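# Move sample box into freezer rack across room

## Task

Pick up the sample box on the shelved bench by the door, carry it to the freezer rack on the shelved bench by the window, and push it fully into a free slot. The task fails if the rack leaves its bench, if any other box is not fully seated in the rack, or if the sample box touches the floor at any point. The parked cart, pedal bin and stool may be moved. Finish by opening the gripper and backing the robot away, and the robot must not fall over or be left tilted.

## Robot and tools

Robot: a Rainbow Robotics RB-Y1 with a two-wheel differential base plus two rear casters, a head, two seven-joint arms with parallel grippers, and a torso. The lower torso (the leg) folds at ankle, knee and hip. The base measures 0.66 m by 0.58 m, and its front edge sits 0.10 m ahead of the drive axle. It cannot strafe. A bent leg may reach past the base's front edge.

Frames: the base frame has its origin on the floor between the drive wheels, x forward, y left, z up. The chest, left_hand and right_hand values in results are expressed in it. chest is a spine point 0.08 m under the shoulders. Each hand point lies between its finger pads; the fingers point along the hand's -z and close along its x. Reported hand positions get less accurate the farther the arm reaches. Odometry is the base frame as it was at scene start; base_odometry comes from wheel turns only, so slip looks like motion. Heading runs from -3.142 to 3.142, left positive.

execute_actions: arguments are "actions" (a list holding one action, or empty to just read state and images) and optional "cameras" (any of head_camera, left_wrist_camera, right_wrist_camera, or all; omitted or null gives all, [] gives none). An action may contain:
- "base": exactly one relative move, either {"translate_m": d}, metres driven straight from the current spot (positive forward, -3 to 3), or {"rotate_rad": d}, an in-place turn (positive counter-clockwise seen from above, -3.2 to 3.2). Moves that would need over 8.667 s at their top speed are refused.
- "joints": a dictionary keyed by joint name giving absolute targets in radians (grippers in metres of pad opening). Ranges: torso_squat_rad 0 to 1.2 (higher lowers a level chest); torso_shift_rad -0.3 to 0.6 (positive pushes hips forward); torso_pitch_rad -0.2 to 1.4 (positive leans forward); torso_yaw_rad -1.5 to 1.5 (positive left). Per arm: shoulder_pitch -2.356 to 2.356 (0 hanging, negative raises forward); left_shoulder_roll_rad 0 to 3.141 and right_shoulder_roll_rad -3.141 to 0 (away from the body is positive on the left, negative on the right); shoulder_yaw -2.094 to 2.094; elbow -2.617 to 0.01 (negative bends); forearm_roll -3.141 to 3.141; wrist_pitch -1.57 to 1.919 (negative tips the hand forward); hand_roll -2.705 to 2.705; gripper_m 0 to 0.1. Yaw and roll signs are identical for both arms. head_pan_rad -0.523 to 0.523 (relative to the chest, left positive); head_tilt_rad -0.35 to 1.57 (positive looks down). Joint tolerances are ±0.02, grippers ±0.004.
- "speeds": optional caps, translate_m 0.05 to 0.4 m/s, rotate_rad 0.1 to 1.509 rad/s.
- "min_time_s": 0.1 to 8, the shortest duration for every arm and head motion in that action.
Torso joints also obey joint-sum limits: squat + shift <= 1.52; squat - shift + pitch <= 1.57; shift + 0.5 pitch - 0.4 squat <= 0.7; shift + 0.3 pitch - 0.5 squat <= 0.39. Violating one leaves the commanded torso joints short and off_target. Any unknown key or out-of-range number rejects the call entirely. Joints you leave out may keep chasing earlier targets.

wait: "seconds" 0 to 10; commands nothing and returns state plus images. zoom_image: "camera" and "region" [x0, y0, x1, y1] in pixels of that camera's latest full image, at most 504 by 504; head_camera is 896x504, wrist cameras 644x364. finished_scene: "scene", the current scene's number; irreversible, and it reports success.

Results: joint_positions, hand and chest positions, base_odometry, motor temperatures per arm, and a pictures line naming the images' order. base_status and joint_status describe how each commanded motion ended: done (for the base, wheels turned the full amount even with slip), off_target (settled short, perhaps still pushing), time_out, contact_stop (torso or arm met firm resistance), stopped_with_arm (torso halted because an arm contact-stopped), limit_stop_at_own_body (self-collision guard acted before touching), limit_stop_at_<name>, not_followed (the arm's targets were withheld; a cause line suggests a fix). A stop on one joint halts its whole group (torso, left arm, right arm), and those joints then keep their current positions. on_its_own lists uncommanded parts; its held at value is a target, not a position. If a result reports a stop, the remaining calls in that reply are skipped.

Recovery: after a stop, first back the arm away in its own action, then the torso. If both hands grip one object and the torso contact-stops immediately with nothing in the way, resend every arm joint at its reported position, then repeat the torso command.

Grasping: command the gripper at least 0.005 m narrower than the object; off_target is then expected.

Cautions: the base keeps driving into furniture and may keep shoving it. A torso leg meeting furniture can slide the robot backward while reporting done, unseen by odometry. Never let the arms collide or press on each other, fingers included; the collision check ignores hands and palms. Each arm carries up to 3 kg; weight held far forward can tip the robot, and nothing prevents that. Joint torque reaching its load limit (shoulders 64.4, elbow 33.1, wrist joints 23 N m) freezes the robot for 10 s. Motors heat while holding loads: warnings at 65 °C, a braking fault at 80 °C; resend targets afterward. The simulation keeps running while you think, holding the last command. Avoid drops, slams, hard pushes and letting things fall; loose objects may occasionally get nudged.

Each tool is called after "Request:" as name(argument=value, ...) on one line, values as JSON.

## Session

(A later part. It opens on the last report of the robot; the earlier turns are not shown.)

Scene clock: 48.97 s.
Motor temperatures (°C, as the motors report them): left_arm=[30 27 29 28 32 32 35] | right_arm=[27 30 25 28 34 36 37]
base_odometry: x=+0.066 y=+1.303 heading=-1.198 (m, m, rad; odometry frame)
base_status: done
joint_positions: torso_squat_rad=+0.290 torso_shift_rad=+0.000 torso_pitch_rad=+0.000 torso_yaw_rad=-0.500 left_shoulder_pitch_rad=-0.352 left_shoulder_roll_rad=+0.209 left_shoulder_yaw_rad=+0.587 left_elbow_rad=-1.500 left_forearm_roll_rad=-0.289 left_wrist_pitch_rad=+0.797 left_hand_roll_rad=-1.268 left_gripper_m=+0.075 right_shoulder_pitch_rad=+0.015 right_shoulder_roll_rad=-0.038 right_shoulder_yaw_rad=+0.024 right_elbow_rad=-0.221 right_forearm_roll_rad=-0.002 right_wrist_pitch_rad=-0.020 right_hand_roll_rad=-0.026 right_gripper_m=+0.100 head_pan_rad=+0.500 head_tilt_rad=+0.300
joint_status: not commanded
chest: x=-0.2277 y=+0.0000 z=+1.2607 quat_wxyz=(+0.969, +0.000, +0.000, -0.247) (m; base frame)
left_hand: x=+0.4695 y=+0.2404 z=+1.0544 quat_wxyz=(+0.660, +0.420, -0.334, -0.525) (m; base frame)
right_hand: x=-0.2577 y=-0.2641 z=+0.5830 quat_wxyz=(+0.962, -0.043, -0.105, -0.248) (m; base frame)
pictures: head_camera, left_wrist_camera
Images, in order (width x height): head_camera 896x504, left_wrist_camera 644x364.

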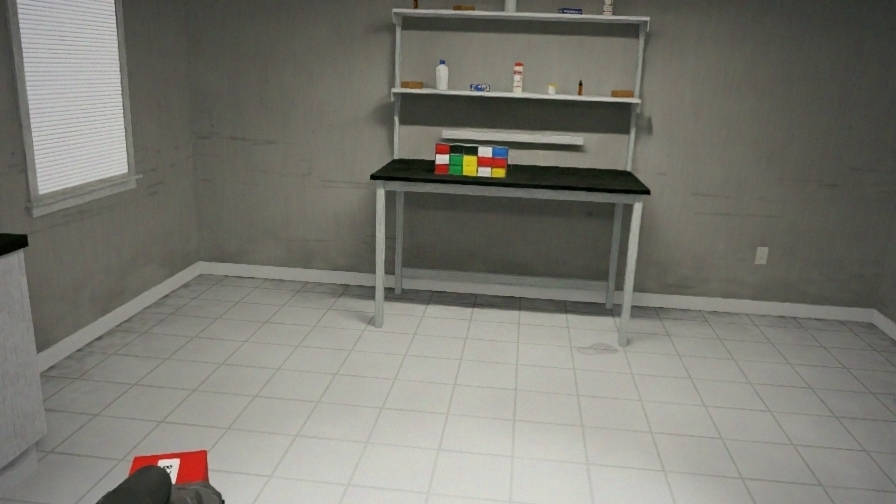

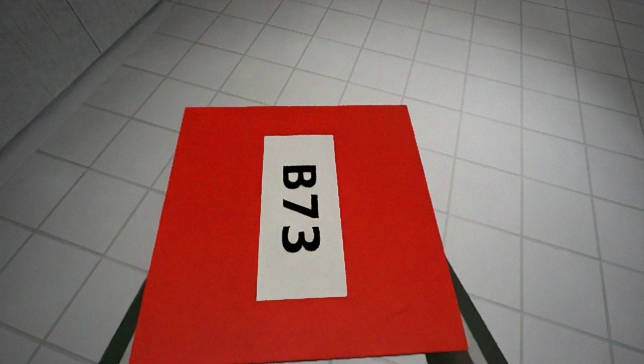

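Request:
execute_actions(actions=[{"base": {"translate_m": 1.9}, "joints": {"head_pan_rad": 0.4, "head_tilt_rad": 0.33}}], cameras=["head_camera"])

Scene clock: 55.47 s.
Motor temperatures (°C, as the motors report them): left_arm=[30 27 29 28 32 32 35] | right_arm=[27 30 25 28 34 36 37]
base_odometry: x=+0.758 y=-0.466 heading=-1.198 (m, m, rad; odometry frame)
base_status: done
joint_positions: torso_squat_rad=+0.290 torso_shift_rad=+0.000 torso_pitch_rad=+0.000 torso_yaw_rad=-0.500 left_shoulder_pitch_rad=-0.352 left_shoulder_roll_rad=+0.209 left_shoulder_yaw_rad=+0.587 left_elbow_rad=-1.500 left_forearm_roll_rad=-0.289 left_wrist_pitch_rad=+0.797 left_hand_roll_rad=-1.268 left_gripper_m=+0.075 right_shoulder_pitch_rad=+0.015 right_shoulder_roll_rad=-0.038 right_shoulder_yaw_rad=+0.024 right_elbow_rad=-0.221 right_forearm_roll_rad=-0.002 right_wrist_pitch_rad=-0.020 right_hand_roll_rad=-0.026 right_gripper_m=+0.100 head_pan_rad=+0.400 head_tilt_rad=+0.330
joint_status: all done
chest: x=-0.2276 y=+0.0000 z=+1.2607 quat_wxyz=(+0.969, +0.000, +0.000, -0.247) (m; base frame)
left_hand: x=+0.4696 y=+0.2404 z=+1.0542 quat_wxyz=(+0.660, +0.420, -0.334, -0.525) (m; base frame)
right_hand: x=-0.2576 y=-0.2641 z=+0.5830 quat_wxyz=(+0.962, -0.043, -0.105, -0.248) (m; base frame)
pictures: head_camera
Images, in order (width x height): head_camera 896x504.

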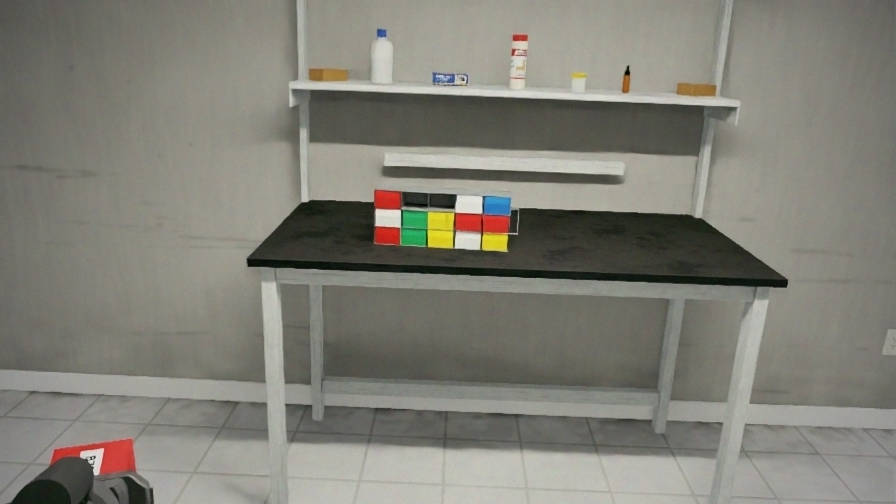

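Request:
zoom_image(camera="head_camera", region=[362, 170, 530, 280])

Request:
zoom_image(camera="head_camera", region=[366, 175, 450, 255])

Request:
zoom_image(camera="head_camera", region=[445, 178, 529, 258])

Region (362, 170, 530, 280) of head_camera's 896x504 image, scaled by 3.000, with more detail than that image has; it fills the top 330 rows of this view, and the rest is white.

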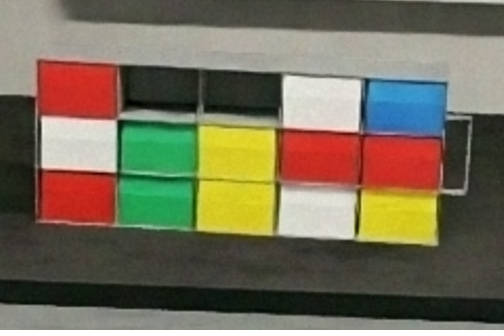

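Region (366, 175, 450, 255) of head_camera's 896x504 image, scaled by 6.000, with more detail than that image has; it fills the top 480 rows of this view, and the rest is white.

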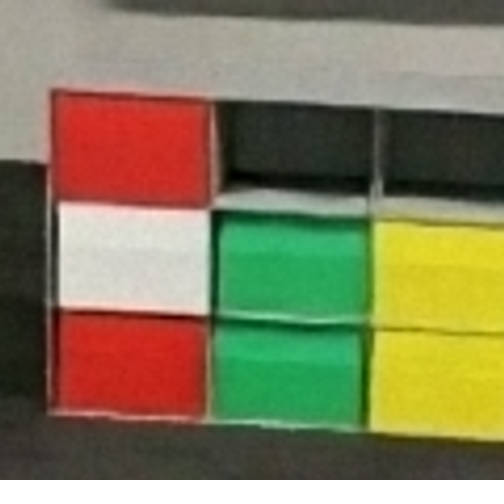

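Region (445, 178, 529, 258) of head_camera's 896x504 image, scaled by 6.000, with more detail than that image has; it fills the top 480 rows of this view, and the rest is white.

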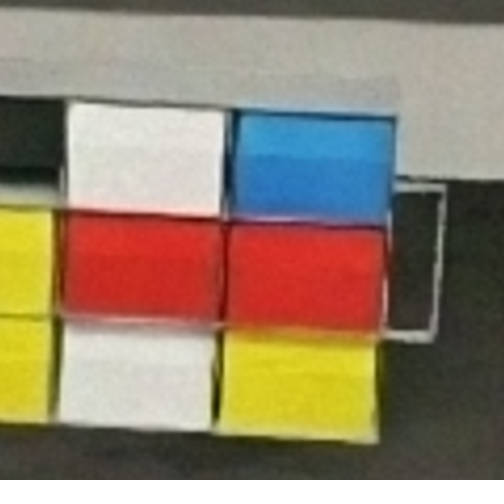

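Request:
execute_actions(actions=[{"base": {"rotate_rad": -0.229}, "joints": {"torso_yaw_rad": -0.59, "left_forearm_roll_rad": -0.117, "left_wrist_pitch_rad": 0.7705, "left_hand_roll_rad": -1.448, "head_pan_rad": 0.52, "head_tilt_rad": 0.4}, "min_time_s": 1.0}], cameras=["head_camera"])

Request:
execute_actions(actions=[{"base": {"translate_m": 1.15}, "joints": {"head_tilt_rad": 0.6}}], cameras=["head_camera", "left_wrist_camera"])

Scene clock: 58.27 s.
Motor temperatures (°C, as the motors report them): left_arm=[30 27 29 28 32 32 35] | right_arm=[27 30 25 28 34 36 37]
base_odometry: x=+0.758 y=-0.467 heading=-1.427 (m, m, rad; odometry frame)
base_status: done
joint_positions: torso_squat_rad=+0.290 torso_shift_rad=+0.000 torso_pitch_rad=+0.000 torso_yaw_rad=-0.590 left_shoulder_pitch_rad=-0.352 left_shoulder_roll_rad=+0.209 left_shoulder_yaw_rad=+0.587 left_elbow_rad=-1.500 left_forearm_roll_rad=-0.117 left_wrist_pitch_rad=+0.771 left_hand_roll_rad=-1.448 left_gripper_m=+0.075 right_shoulder_pitch_rad=+0.015 right_shoulder_roll_rad=-0.038 right_shoulder_yaw_rad=+0.024 right_elbow_rad=-0.221 right_forearm_roll_rad=-0.002 right_wrist_pitch_rad=-0.020 right_hand_roll_rad=-0.026 right_gripper_m=+0.100 head_pan_rad=+0.520 head_tilt_rad=+0.400
joint_status: all done
chest: x=-0.2276 y=+0.0000 z=+1.2607 quat_wxyz=(+0.957, +0.000, +0.000, -0.291) (m; base frame)
left_hand: x=+0.4904 y=+0.1483 z=+1.0542 quat_wxyz=(+0.597, +0.380, -0.380, -0.596) (m; base frame)
right_hand: x=-0.2813 y=-0.2604 z=+0.5830 quat_wxyz=(+0.950, -0.048, -0.103, -0.291) (m; base frame)
pictures: head_camera
Images, in order (width x height): head_camera 896x504.

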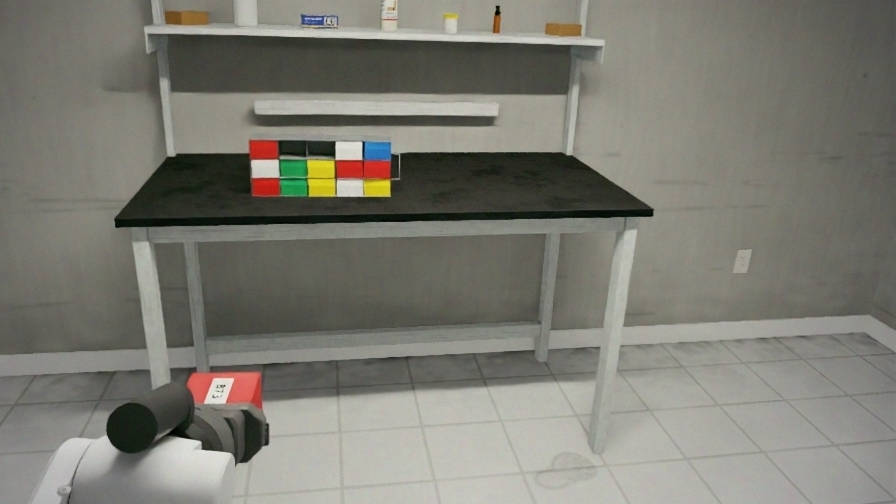

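Scene clock: 62.60 s.
Motor temperatures (°C, as the motors report them): left_arm=[30 27 29 28 32 32 35] | right_arm=[27 30 25 28 34 36 37]
base_odometry: x=+0.923 y=-1.605 heading=-1.427 (m, m, rad; odometry frame)
base_status: done
joint_positions: torso_squat_rad=+0.290 torso_shift_rad=+0.000 torso_pitch_rad=+0.000 torso_yaw_rad=-0.590 left_shoulder_pitch_rad=-0.352 left_shoulder_roll_rad=+0.209 left_shoulder_yaw_rad=+0.587 left_elbow_rad=-1.500 left_forearm_roll_rad=-0.117 left_wrist_pitch_rad=+0.771 left_hand_roll_rad=-1.448 left_gripper_m=+0.075 right_shoulder_pitch_rad=+0.015 right_shoulder_roll_rad=-0.038 right_shoulder_yaw_rad=+0.024 right_elbow_rad=-0.221 right_forearm_roll_rad=-0.002 right_wrist_pitch_rad=-0.020 right_hand_roll_rad=-0.026 right_gripper_m=+0.100 head_pan_rad=+0.520 head_tilt_rad=+0.600
joint_status: all done
chest: x=-0.2276 y=+0.0000 z=+1.2607 quat_wxyz=(+0.957, +0.000, +0.000, -0.291) (m; base frame)
left_hand: x=+0.4904 y=+0.1483 z=+1.0542 quat_wxyz=(+0.597, +0.380, -0.380, -0.596) (m; base frame)
right_hand: x=-0.2813 y=-0.2604 z=+0.5830 quat_wxyz=(+0.950, -0.048, -0.103, -0.291) (m; base frame)
pictures: head_camera, left_wrist_camera
Images, in order (width x height): head_camera 896x504, left_wrist_camera 644x364.

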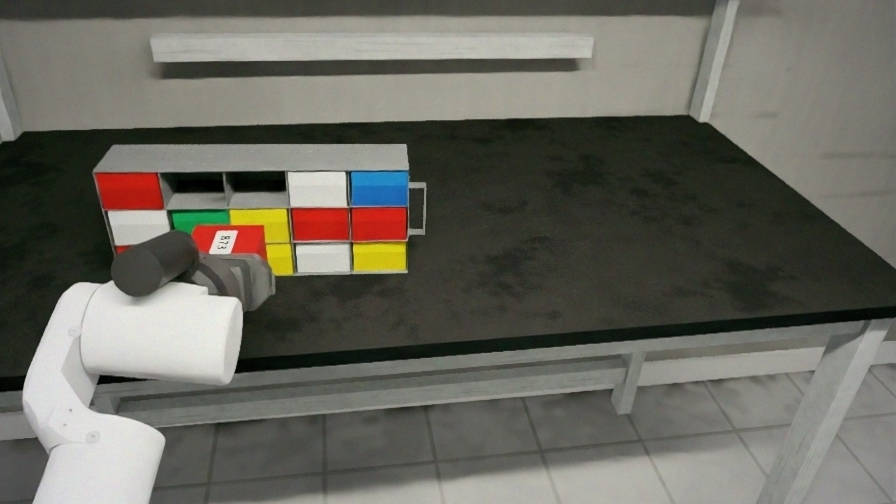

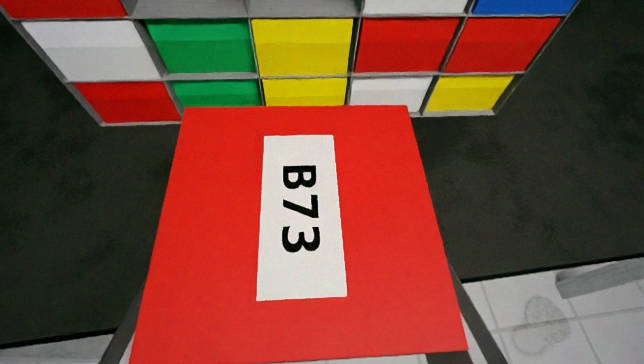

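Request:
zoom_image(camera="head_camera", region=[85, 130, 265, 290])

Request:
zoom_image(camera="head_camera", region=[255, 130, 435, 290])

Request:
zoom_image(camera="left_wrist_camera", region=[0, 0, 300, 140])

Request:
zoom_image(camera="left_wrist_camera", region=[290, 0, 590, 140])

Region (85, 130, 265, 290) of head_camera's 896x504 image, scaled by 2.800, with more detail than that image has.

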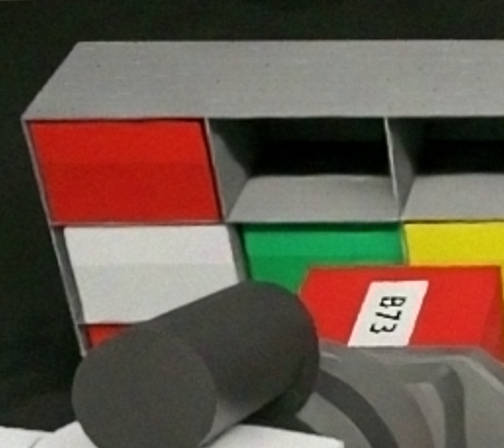

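Region (255, 130, 435, 290) of head_camera's 896x504 image, scaled by 2.800, with more detail than that image has.

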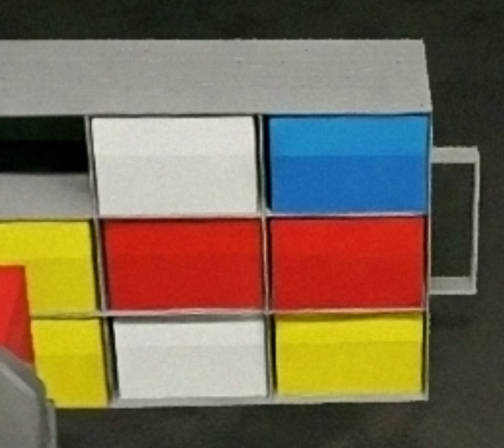

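Region (0, 0, 300, 140) of left_wrist_camera's 644x364 image, scaled by 1.680, with more detail than that image has; it fills the top 235 rows of this view, and the rest is white.

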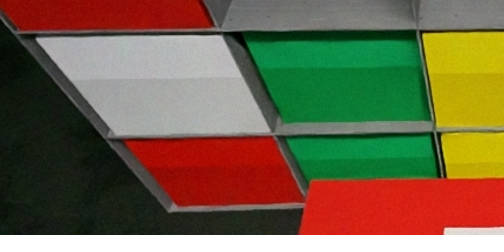

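Region (290, 0, 590, 140) of left_wrist_camera's 644x364 image, scaled by 1.680, with more detail than that image has; it fills the top 235 rows of this view, and the rest is white.

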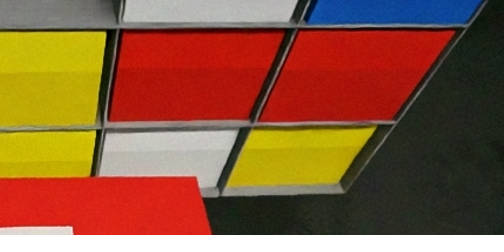

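Request:
zoom_image(camera="left_wrist_camera", region=[170, 0, 296, 126])

Request:
zoom_image(camera="left_wrist_camera", region=[300, 0, 426, 126])

Request:
zoom_image(camera="left_wrist_camera", region=[90, 264, 290, 364])

Request:
zoom_image(camera="left_wrist_camera", region=[320, 264, 520, 364])

Region (170, 0, 296, 126) of left_wrist_camera's 644x364 image, scaled by 4.000, with more detail than that image has.

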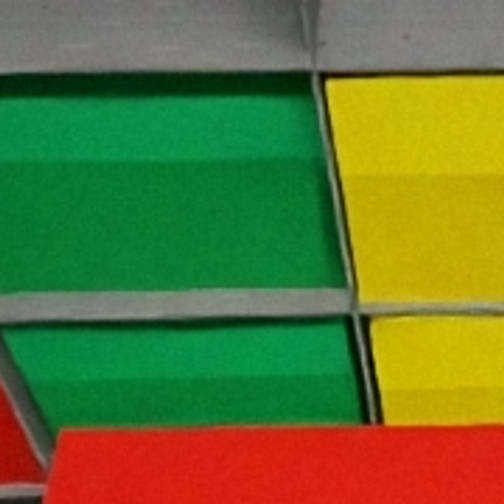

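Region (300, 0, 426, 126) of left_wrist_camera's 644x364 image, scaled by 4.000, with more detail than that image has.

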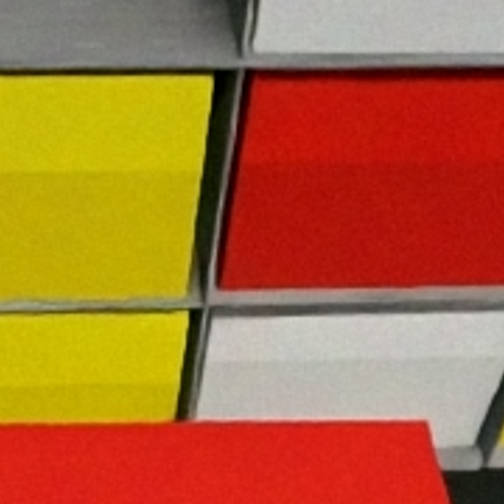

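Region (90, 264, 290, 364) of left_wrist_camera's 644x364 image, scaled by 2.520, with more detail than that image has.

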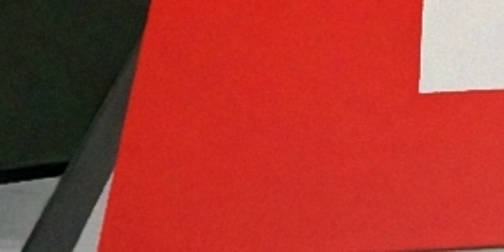

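Region (320, 264, 520, 364) of left_wrist_camera's 644x364 image, scaled by 2.520, with more detail than that image has.

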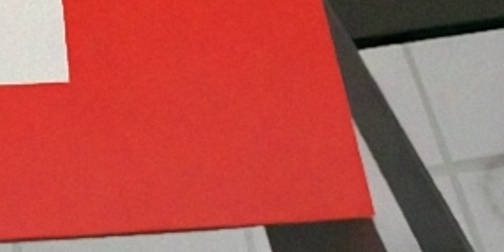

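Request:
execute_actions(actions=[{"base": {"translate_m": 0.1}, "joints": {"torso_yaw_rad": -0.597}}], cameras=["head_camera", "left_wrist_camera"])

Scene clock: 68.20 s.
Motor temperatures (°C, as the motors report them): left_arm=[30 27 29 28 32 32 35] | right_arm=[27 30 25 28 34 36 37]
base_odometry: x=+0.937 y=-1.704 heading=-1.428 (m, m, rad; odometry frame)
base_status: done
joint_positions: torso_squat_rad=+0.290 torso_shift_rad=+0.000 torso_pitch_rad=+0.000 torso_yaw_rad=-0.597 left_shoulder_pitch_rad=-0.352 left_shoulder_roll_rad=+0.209 left_shoulder_yaw_rad=+0.587 left_elbow_rad=-1.500 left_forearm_roll_rad=-0.117 left_wrist_pitch_rad=+0.771 left_hand_roll_rad=-1.448 left_gripper_m=+0.075 right_shoulder_pitch_rad=+0.015 right_shoulder_roll_rad=-0.038 right_shoulder_yaw_rad=+0.024 right_elbow_rad=-0.221 right_forearm_roll_rad=-0.002 right_wrist_pitch_rad=-0.020 right_hand_roll_rad=-0.026 right_gripper_m=+0.100 head_pan_rad=+0.520 head_tilt_rad=+0.600
joint_status: all done
chest: x=-0.2276 y=+0.0000 z=+1.2607 quat_wxyz=(+0.956, +0.000, +0.000, -0.294) (m; base frame)
left_hand: x=+0.4914 y=+0.1433 z=+1.0542 quat_wxyz=(+0.595, +0.379, -0.381, -0.598) (m; base frame)
right_hand: x=-0.2831 y=-0.2600 z=+0.5830 quat_wxyz=(+0.949, -0.048, -0.103, -0.294) (m; base frame)
pictures: head_camera, left_wrist_camera
Images, in order (width x height): head_camera 896x504, left_wrist_camera 644x364.

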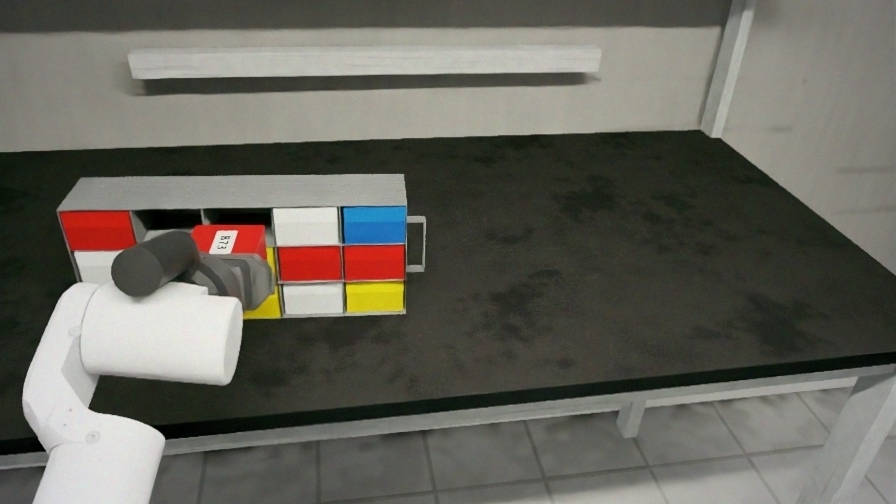

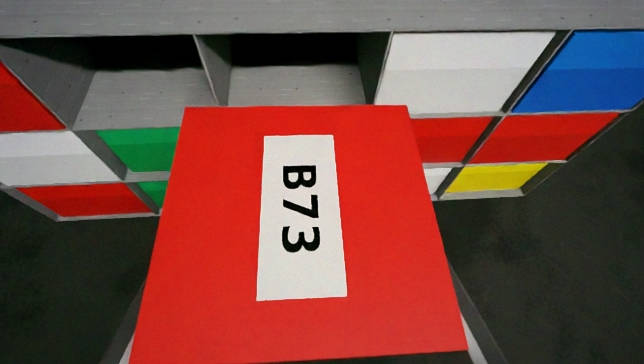

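Request:
zoom_image(camera="left_wrist_camera", region=[150, 10, 276, 136])

Request:
zoom_image(camera="left_wrist_camera", region=[330, 10, 456, 136])

Request:
zoom_image(camera="left_wrist_camera", region=[476, 10, 644, 210])

Request:
zoom_image(camera="left_wrist_camera", region=[0, 20, 180, 230])

Region (150, 10, 276, 136) of left_wrist_camera's 644x364 image, scaled by 4.000, with more detail than that image has.

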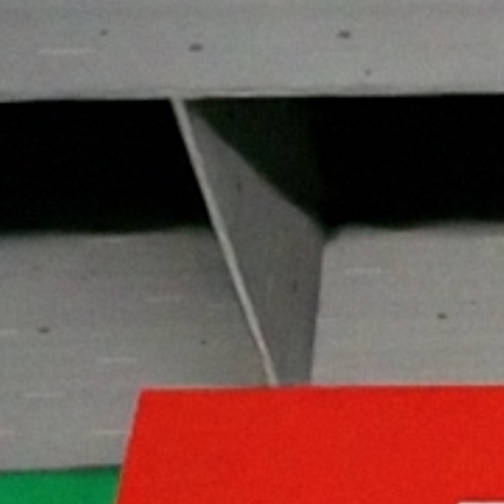

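Region (330, 10, 456, 136) of left_wrist_camera's 644x364 image, scaled by 4.000, with more detail than that image has.

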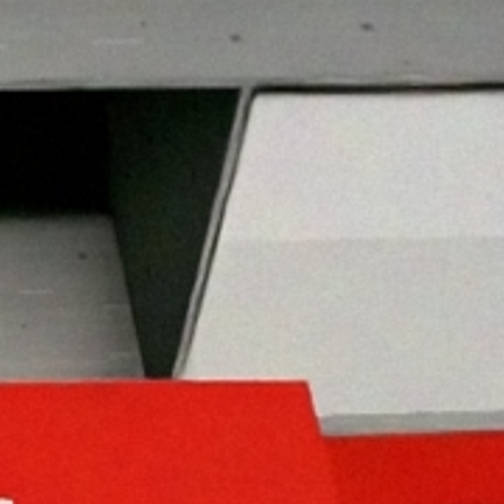

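Region (476, 10, 644, 210) of left_wrist_camera's 644x364 image, scaled by 2.520, with more detail than that image has; it fills the left 423 columns of this view, and the rest is white.

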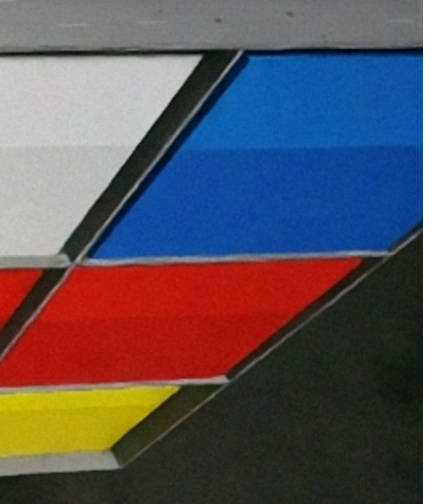

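Region (0, 20, 180, 230) of left_wrist_camera's 644x364 image, scaled by 2.400, with more detail than that image has; it fills the left 432 columns of this view, and the rest is white.

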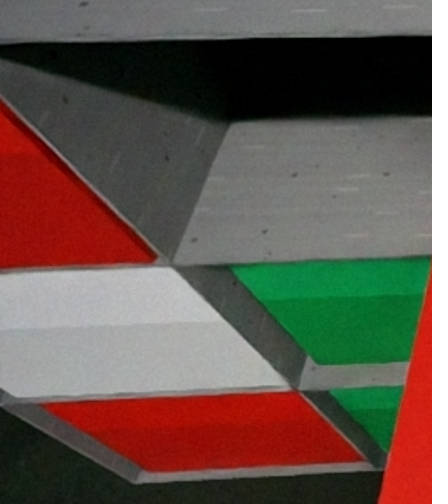

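Request:
execute_actions(actions=[{"base": {"translate_m": 0.03}, "joints": {"torso_yaw_rad": -0.598, "torso_squat_rad": 0.307, "left_hand_roll_rad": -1.427}}], cameras=["head_camera", "left_wrist_camera"])

Scene clock: 70.90 s.
Motor temperatures (°C, as the motors report them): left_arm=[30 27 29 28 32 32 35] | right_arm=[27 30 25 28 34 36 37]
base_odometry: x=+0.941 y=-1.733 heading=-1.428 (m, m, rad; odometry frame)
base_status: done
joint_positions: torso_squat_rad=+0.307 torso_shift_rad=+0.000 torso_pitch_rad=+0.000 torso_yaw_rad=-0.598 left_shoulder_pitch_rad=-0.352 left_shoulder_roll_rad=+0.209 left_shoulder_yaw_rad=+0.587 left_elbow_rad=-1.500 left_forearm_roll_rad=-0.117 left_wrist_pitch_rad=+0.771 left_hand_roll_rad=-1.427 left_gripper_m=+0.075 right_shoulder_pitch_rad=+0.015 right_shoulder_roll_rad=-0.038 right_shoulder_yaw_rad=+0.024 right_elbow_rad=-0.221 right_forearm_roll_rad=-0.002 right_wrist_pitch_rad=-0.020 right_hand_roll_rad=-0.026 right_gripper_m=+0.100 head_pan_rad=+0.520 head_tilt_rad=+0.600
joint_status: all done
chest: x=-0.2276 y=+0.0000 z=+1.2572 quat_wxyz=(+0.956, +0.000, +0.000, -0.295) (m; base frame)
left_hand: x=+0.4915 y=+0.1426 z=+1.0507 quat_wxyz=(+0.601, +0.374, -0.385, -0.592) (m; base frame)
right_hand: x=-0.2833 y=-0.2600 z=+0.5795 quat_wxyz=(+0.949, -0.048, -0.103, -0.295) (m; base frame)
pictures: head_camera, left_wrist_camera
Images, in order (width x height): head_camera 896x504, left_wrist_camera 644x364.

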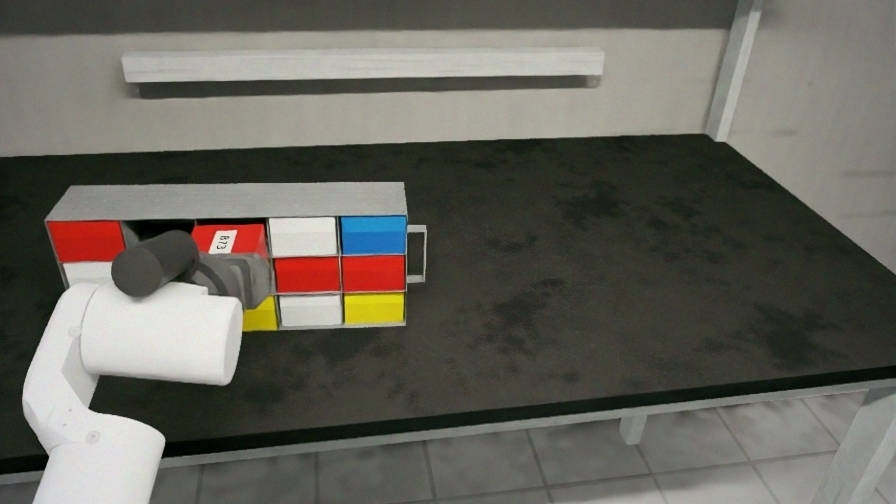

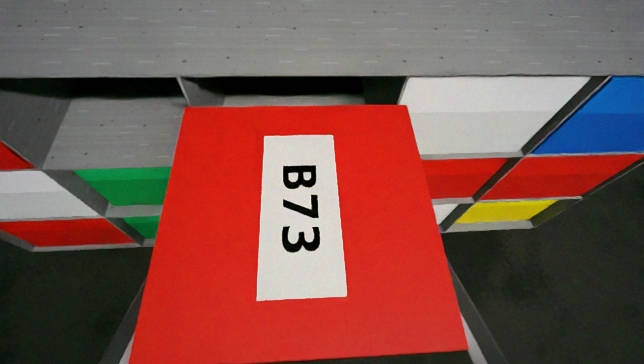

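Request:
zoom_image(camera="left_wrist_camera", region=[150, 50, 234, 134])

Request:
zoom_image(camera="left_wrist_camera", region=[360, 50, 444, 134])

Request:
zoom_image(camera="left_wrist_camera", region=[500, 50, 644, 194])

Request:
zoom_image(camera="left_wrist_camera", region=[0, 60, 144, 204])

Request:
zoom_image(camera="head_camera", region=[170, 190, 310, 310])

Region (150, 50, 234, 134) of left_wrist_camera's 644x364 image, scaled by 6.000, with more detail than that image has.

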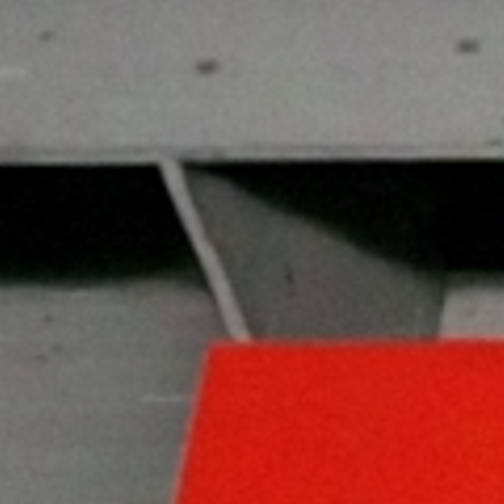

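Region (360, 50, 444, 134) of left_wrist_camera's 644x364 image, scaled by 6.000, with more detail than that image has.

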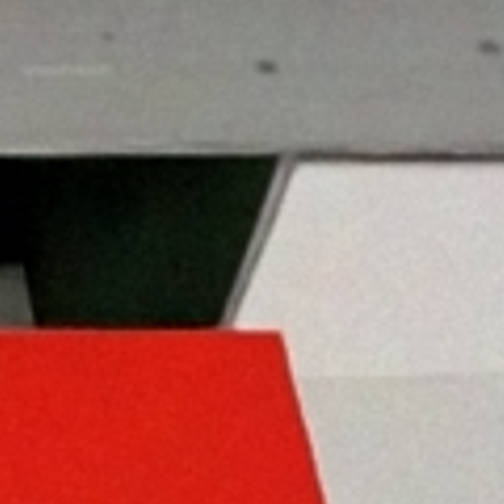

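Region (500, 50, 644, 194) of left_wrist_camera's 644x364 image, scaled by 3.500, with more detail than that image has.

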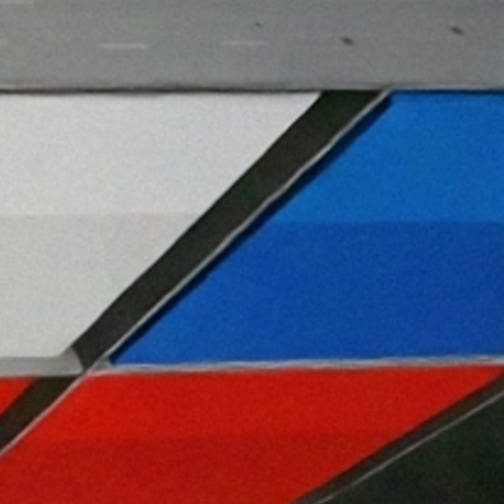

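Region (0, 60, 144, 204) of left_wrist_camera's 644x364 image, scaled by 3.500, with more detail than that image has.

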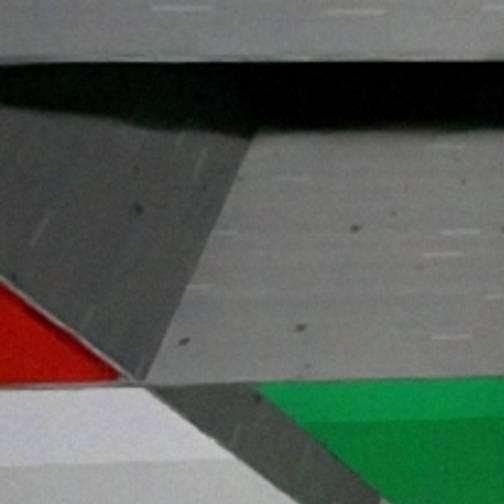

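Region (170, 190, 310, 310) of head_camera's 896x504 image, scaled by 3.600, with more detail than that image has; it fills the top 432 rows of this view, and the rest is white.

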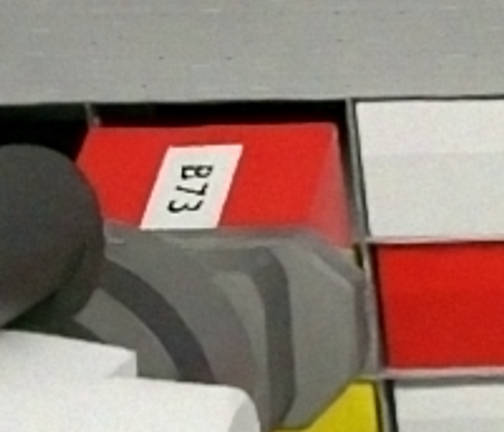

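Request:
execute_actions(actions=[{"base": {"translate_m": 0.026}, "joints": {"torso_yaw_rad": -0.5963, "torso_squat_rad": 0.3095}, "speeds": {"translate_m": 0.05}}], cameras=["head_camera", "left_wrist_camera"])

Scene clock: 73.27 s.
Motor temperatures (°C, as the motors report them): left_arm=[30 27 29 28 32 32 35] | right_arm=[27 30 25 28 34 36 37]
base_odometry: x=+0.945 y=-1.759 heading=-1.429 (m, m, rad; odometry frame)
base_status: done
joint_positions: torso_squat_rad=+0.309 torso_shift_rad=+0.000 torso_pitch_rad=+0.000 torso_yaw_rad=-0.596 left_shoulder_pitch_rad=-0.352 left_shoulder_roll_rad=+0.209 left_shoulder_yaw_rad=+0.587 left_elbow_rad=-1.500 left_forearm_roll_rad=-0.117 left_wrist_pitch_rad=+0.770 left_hand_roll_rad=-1.427 left_gripper_m=+0.075 right_shoulder_pitch_rad=+0.015 right_shoulder_roll_rad=-0.038 right_shoulder_yaw_rad=+0.024 right_elbow_rad=-0.221 right_forearm_roll_rad=-0.002 right_wrist_pitch_rad=-0.020 right_hand_roll_rad=-0.026 right_gripper_m=+0.100 head_pan_rad=+0.520 head_tilt_rad=+0.600
joint_status: all done
chest: x=-0.2276 y=+0.0000 z=+1.2567 quat_wxyz=(+0.956, +0.000, +0.000, -0.294) (m; base frame)
left_hand: x=+0.4914 y=+0.1438 z=+1.0506 quat_wxyz=(+0.601, +0.375, -0.385, -0.592) (m; base frame)
right_hand: x=-0.2829 y=-0.2601 z=+0.5790 quat_wxyz=(+0.949, -0.048, -0.103, -0.294) (m; base frame)
pictures: head_camera, left_wrist_camera
Images, in order (width x height): head_camera 896x504, left_wrist_camera 644x364.

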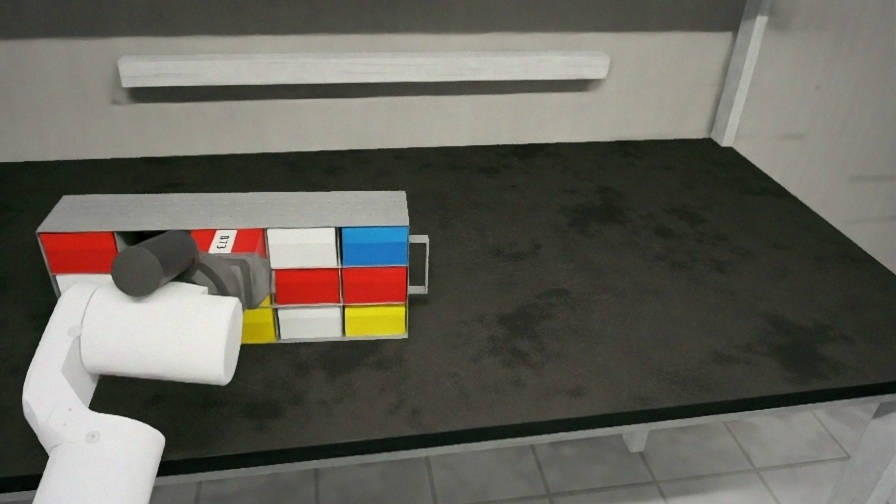

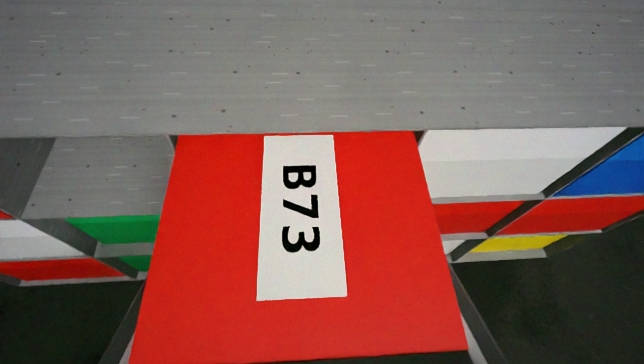

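Request:
zoom_image(camera="left_wrist_camera", region=[130, 110, 470, 200])

Region (130, 110, 470, 200) of left_wrist_camera's 644x364 image, scaled by 1.482, with more detail than that image has; it fills the top 133 rows of this view, and the rest is white.

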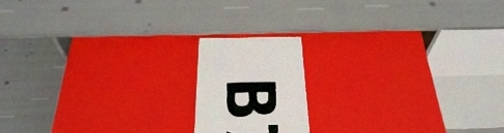

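Request:
execute_actions(actions=[{"base": {"translate_m": 0.025}, "joints": {"torso_squat_rad": 0.308}, "speeds": {"translate_m": 0.05}}], cameras=["head_camera", "left_wrist_camera"])

Scene clock: 74.67 s.
Motor temperatures (°C, as the motors report them): left_arm=[30 27 29 28 32 32 35] | right_arm=[27 30 25 28 34 36 37]
base_odometry: x=+0.949 y=-1.784 heading=-1.429 (m, m, rad; odometry frame)
base_status: done
joint_positions: torso_squat_rad=+0.308 torso_shift_rad=+0.000 torso_pitch_rad=+0.000 torso_yaw_rad=-0.596 left_shoulder_pitch_rad=-0.352 left_shoulder_roll_rad=+0.209 left_shoulder_yaw_rad=+0.587 left_elbow_rad=-1.500 left_forearm_roll_rad=-0.117 left_wrist_pitch_rad=+0.771 left_hand_roll_rad=-1.427 left_gripper_m=+0.075 right_shoulder_pitch_rad=+0.015 right_shoulder_roll_rad=-0.038 right_shoulder_yaw_rad=+0.024 right_elbow_rad=-0.221 right_forearm_roll_rad=-0.002 right_wrist_pitch_rad=-0.020 right_hand_roll_rad=-0.026 right_gripper_m=+0.100 head_pan_rad=+0.520 head_tilt_rad=+0.600
joint_status: all done
chest: x=-0.2276 y=+0.0000 z=+1.2570 quat_wxyz=(+0.956, +0.000, +0.000, -0.294) (m; base frame)
left_hand: x=+0.4914 y=+0.1438 z=+1.0509 quat_wxyz=(+0.601, +0.375, -0.385, -0.592) (m; base frame)
right_hand: x=-0.2829 y=-0.2600 z=+0.5793 quat_wxyz=(+0.949, -0.048, -0.103, -0.294) (m; base frame)
pictures: head_camera, left_wrist_camera
Images, in order (width x height): head_camera 896x504, left_wrist_camera 644x364.

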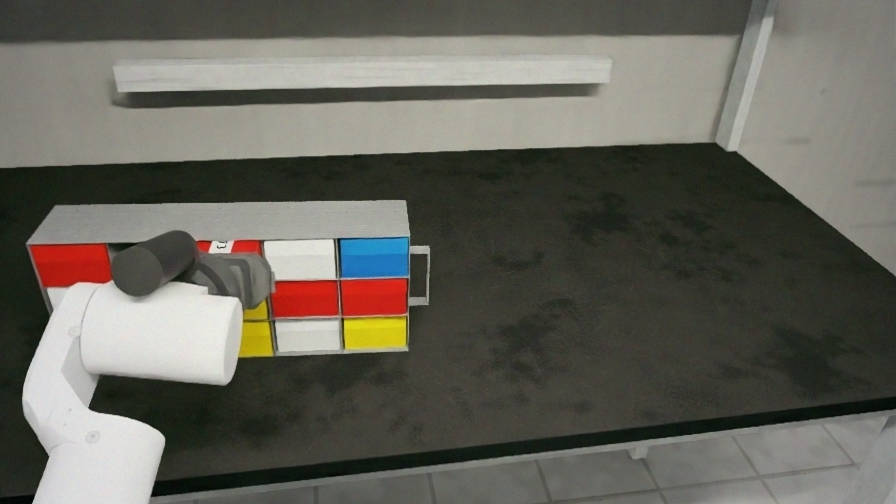

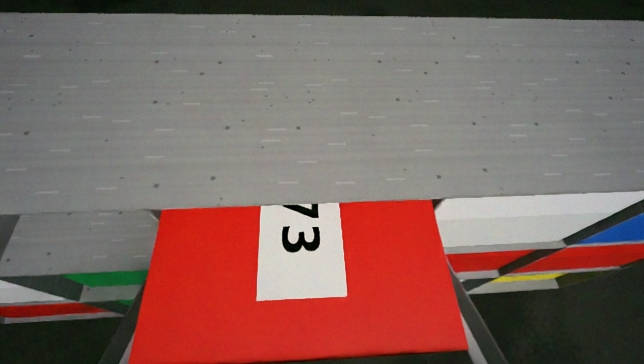

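Request:
execute_actions(actions=[{"joints": {"left_gripper_m": 0.09}}], cameras=["left_wrist_camera"])

Request:
execute_actions(actions=[{"base": {"translate_m": -0.044}}], cameras=["head_camera", "left_wrist_camera"])

Scene clock: 75.80 s.
Motor temperatures (°C, as the motors report them): left_arm=[30 27 29 28 32 32 35] | right_arm=[27 30 25 28 34 36 37]
base_odometry: x=+0.949 y=-1.784 heading=-1.429 (m, m, rad; odometry frame)
base_status: not commanded
joint_positions: torso_squat_rad=+0.308 torso_shift_rad=+0.000 torso_pitch_rad=+0.000 torso_yaw_rad=-0.596 left_shoulder_pitch_rad=-0.352 left_shoulder_roll_rad=+0.209 left_shoulder_yaw_rad=+0.587 left_elbow_rad=-1.500 left_forearm_roll_rad=-0.117 left_wrist_pitch_rad=+0.771 left_hand_roll_rad=-1.427 left_gripper_m=+0.090 right_shoulder_pitch_rad=+0.015 right_shoulder_roll_rad=-0.038 right_shoulder_yaw_rad=+0.024 right_elbow_rad=-0.221 right_forearm_roll_rad=-0.002 right_wrist_pitch_rad=-0.020 right_hand_roll_rad=-0.026 right_gripper_m=+0.100 head_pan_rad=+0.520 head_tilt_rad=+0.600
joint_status: all done
chest: x=-0.2276 y=+0.0000 z=+1.2570 quat_wxyz=(+0.956, +0.000, +0.000, -0.294) (m; base frame)
left_hand: x=+0.4914 y=+0.1438 z=+1.0509 quat_wxyz=(+0.601, +0.375, -0.385, -0.592) (m; base frame)
right_hand: x=-0.2829 y=-0.2600 z=+0.5793 quat_wxyz=(+0.949, -0.048, -0.103, -0.294) (m; base frame)
pictures: left_wrist_camera
Images, in order (width x height): left_wrist_camera 644x364.

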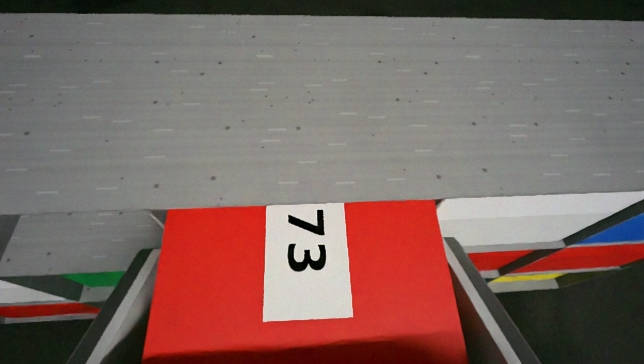

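Scene clock: 77.03 s.
Motor temperatures (°C, as the motors report them): left_arm=[30 27 29 28 32 32 35] | right_arm=[27 30 25 28 34 36 37]
base_odometry: x=+0.942 y=-1.741 heading=-1.429 (m, m, rad; odometry frame)
base_status: done
joint_positions: torso_squat_rad=+0.308 torso_shift_rad=+0.000 torso_pitch_rad=+0.000 torso_yaw_rad=-0.596 left_shoulder_pitch_rad=-0.352 left_shoulder_roll_rad=+0.209 left_shoulder_yaw_rad=+0.587 left_elbow_rad=-1.500 left_forearm_roll_rad=-0.117 left_wrist_pitch_rad=+0.770 left_hand_roll_rad=-1.427 left_gripper_m=+0.090 right_shoulder_pitch_rad=+0.015 right_shoulder_roll_rad=-0.038 right_shoulder_yaw_rad=+0.024 right_elbow_rad=-0.221 right_forearm_roll_rad=-0.002 right_wrist_pitch_rad=-0.020 right_hand_roll_rad=-0.026 right_gripper_m=+0.100 head_pan_rad=+0.520 head_tilt_rad=+0.600
joint_status: not commanded
chest: x=-0.2276 y=+0.0000 z=+1.2570 quat_wxyz=(+0.956, +0.000, +0.000, -0.294) (m; base frame)
left_hand: x=+0.4914 y=+0.1437 z=+1.0508 quat_wxyz=(+0.601, +0.375, -0.385, -0.592) (m; base frame)
right_hand: x=-0.2829 y=-0.2600 z=+0.5793 quat_wxyz=(+0.949, -0.048, -0.103, -0.294) (m; base frame)
pictures: head_camera, left_wrist_camera
Images, in order (width x height): head_camera 896x504, left_wrist_camera 644x364.

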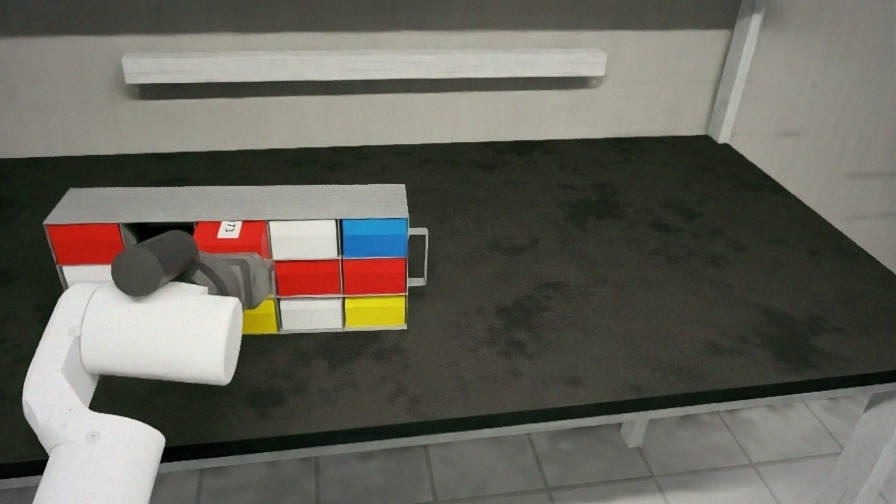

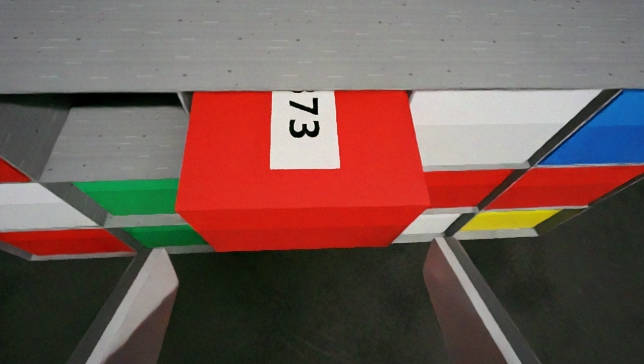

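Request:
execute_actions(actions=[{"joints": {"left_gripper_m": 0.04}}], cameras=["left_wrist_camera"])

Request:
execute_actions(actions=[{"base": {"translate_m": 0.049}, "speeds": {"translate_m": 0.05}}], cameras=["head_camera", "left_wrist_camera"])

Scene clock: 79.03 s.
Motor temperatures (°C, as the motors report them): left_arm=[30 27 29 28 32 32 35] | right_arm=[27 30 25 28 34 36 37]
base_odometry: x=+0.942 y=-1.741 heading=-1.429 (m, m, rad; odometry frame)
base_status: not commanded
joint_positions: torso_squat_rad=+0.308 torso_shift_rad=+0.000 torso_pitch_rad=+0.000 torso_yaw_rad=-0.596 left_shoulder_pitch_rad=-0.352 left_shoulder_roll_rad=+0.209 left_shoulder_yaw_rad=+0.587 left_elbow_rad=-1.500 left_forearm_roll_rad=-0.117 left_wrist_pitch_rad=+0.770 left_hand_roll_rad=-1.427 left_gripper_m=+0.040 right_shoulder_pitch_rad=+0.015 right_shoulder_roll_rad=-0.038 right_shoulder_yaw_rad=+0.024 right_elbow_rad=-0.221 right_forearm_roll_rad=-0.002 right_wrist_pitch_rad=-0.020 right_hand_roll_rad=-0.026 right_gripper_m=+0.100 head_pan_rad=+0.520 head_tilt_rad=+0.600
joint_status: all done
chest: x=-0.2277 y=+0.0000 z=+1.2570 quat_wxyz=(+0.956, +0.000, +0.000, -0.294) (m; base frame)
left_hand: x=+0.4914 y=+0.1437 z=+1.0508 quat_wxyz=(+0.601, +0.375, -0.385, -0.592) (m; base frame)
right_hand: x=-0.2829 y=-0.2600 z=+0.5793 quat_wxyz=(+0.949, -0.048, -0.103, -0.294) (m; base frame)
pictures: left_wrist_camera
Images, in order (width x height): left_wrist_camera 644x364.

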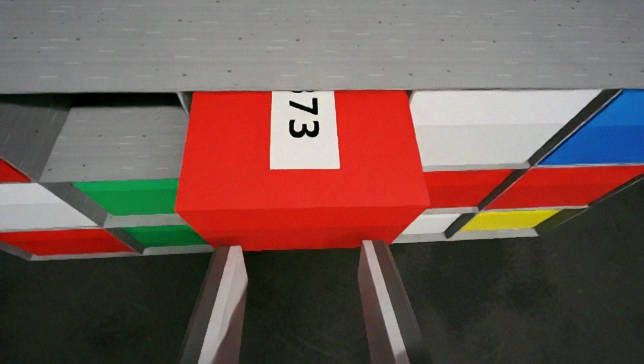

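Scene clock: 80.70 s.
Motor temperatures (°C, as the motors report them): left_arm=[30 27 29 28 32 32 35] | right_arm=[27 30 25 28 34 36 37]
base_odometry: x=+0.949 y=-1.789 heading=-1.429 (m, m, rad; odometry frame)
base_status: done
joint_positions: torso_squat_rad=+0.308 torso_shift_rad=+0.000 torso_pitch_rad=+0.000 torso_yaw_rad=-0.596 left_shoulder_pitch_rad=-0.352 left_shoulder_roll_rad=+0.209 left_shoulder_yaw_rad=+0.587 left_elbow_rad=-1.500 left_forearm_roll_rad=-0.117 left_wrist_pitch_rad=+0.770 left_hand_roll_rad=-1.427 left_gripper_m=+0.040 right_shoulder_pitch_rad=+0.015 right_shoulder_roll_rad=-0.038 right_shoulder_yaw_rad=+0.024 right_elbow_rad=-0.221 right_forearm_roll_rad=-0.002 right_wrist_pitch_rad=-0.020 right_hand_roll_rad=-0.026 right_gripper_m=+0.100 head_pan_rad=+0.520 head_tilt_rad=+0.600
joint_status: not commanded
chest: x=-0.2276 y=+0.0000 z=+1.2570 quat_wxyz=(+0.956, +0.000, +0.000, -0.294) (m; base frame)
left_hand: x=+0.4914 y=+0.1437 z=+1.0508 quat_wxyz=(+0.601, +0.375, -0.385, -0.592) (m; base frame)
right_hand: x=-0.2829 y=-0.2601 z=+0.5793 quat_wxyz=(+0.949, -0.048, -0.103, -0.294) (m; base frame)
pictures: head_camera, left_wrist_camera
Images, in order (width x height): head_camera 896x504, left_wrist_camera 644x364.

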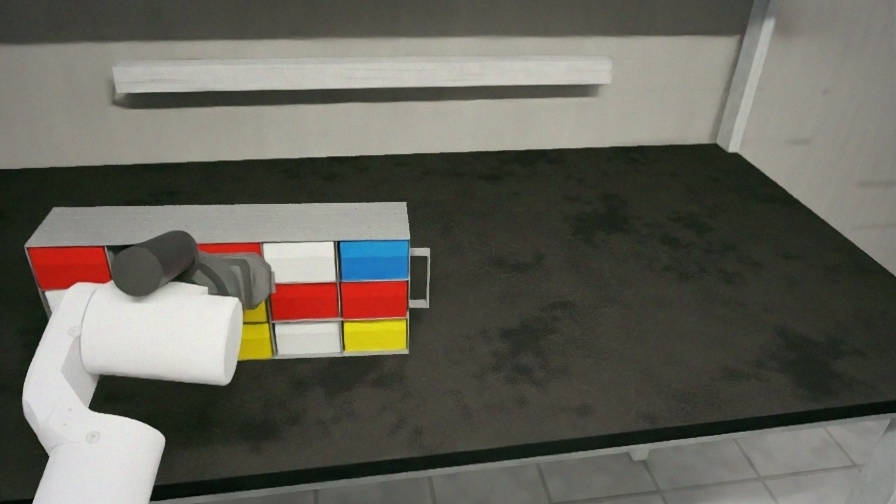

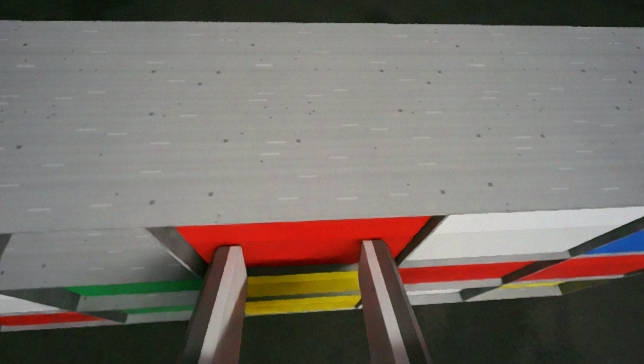

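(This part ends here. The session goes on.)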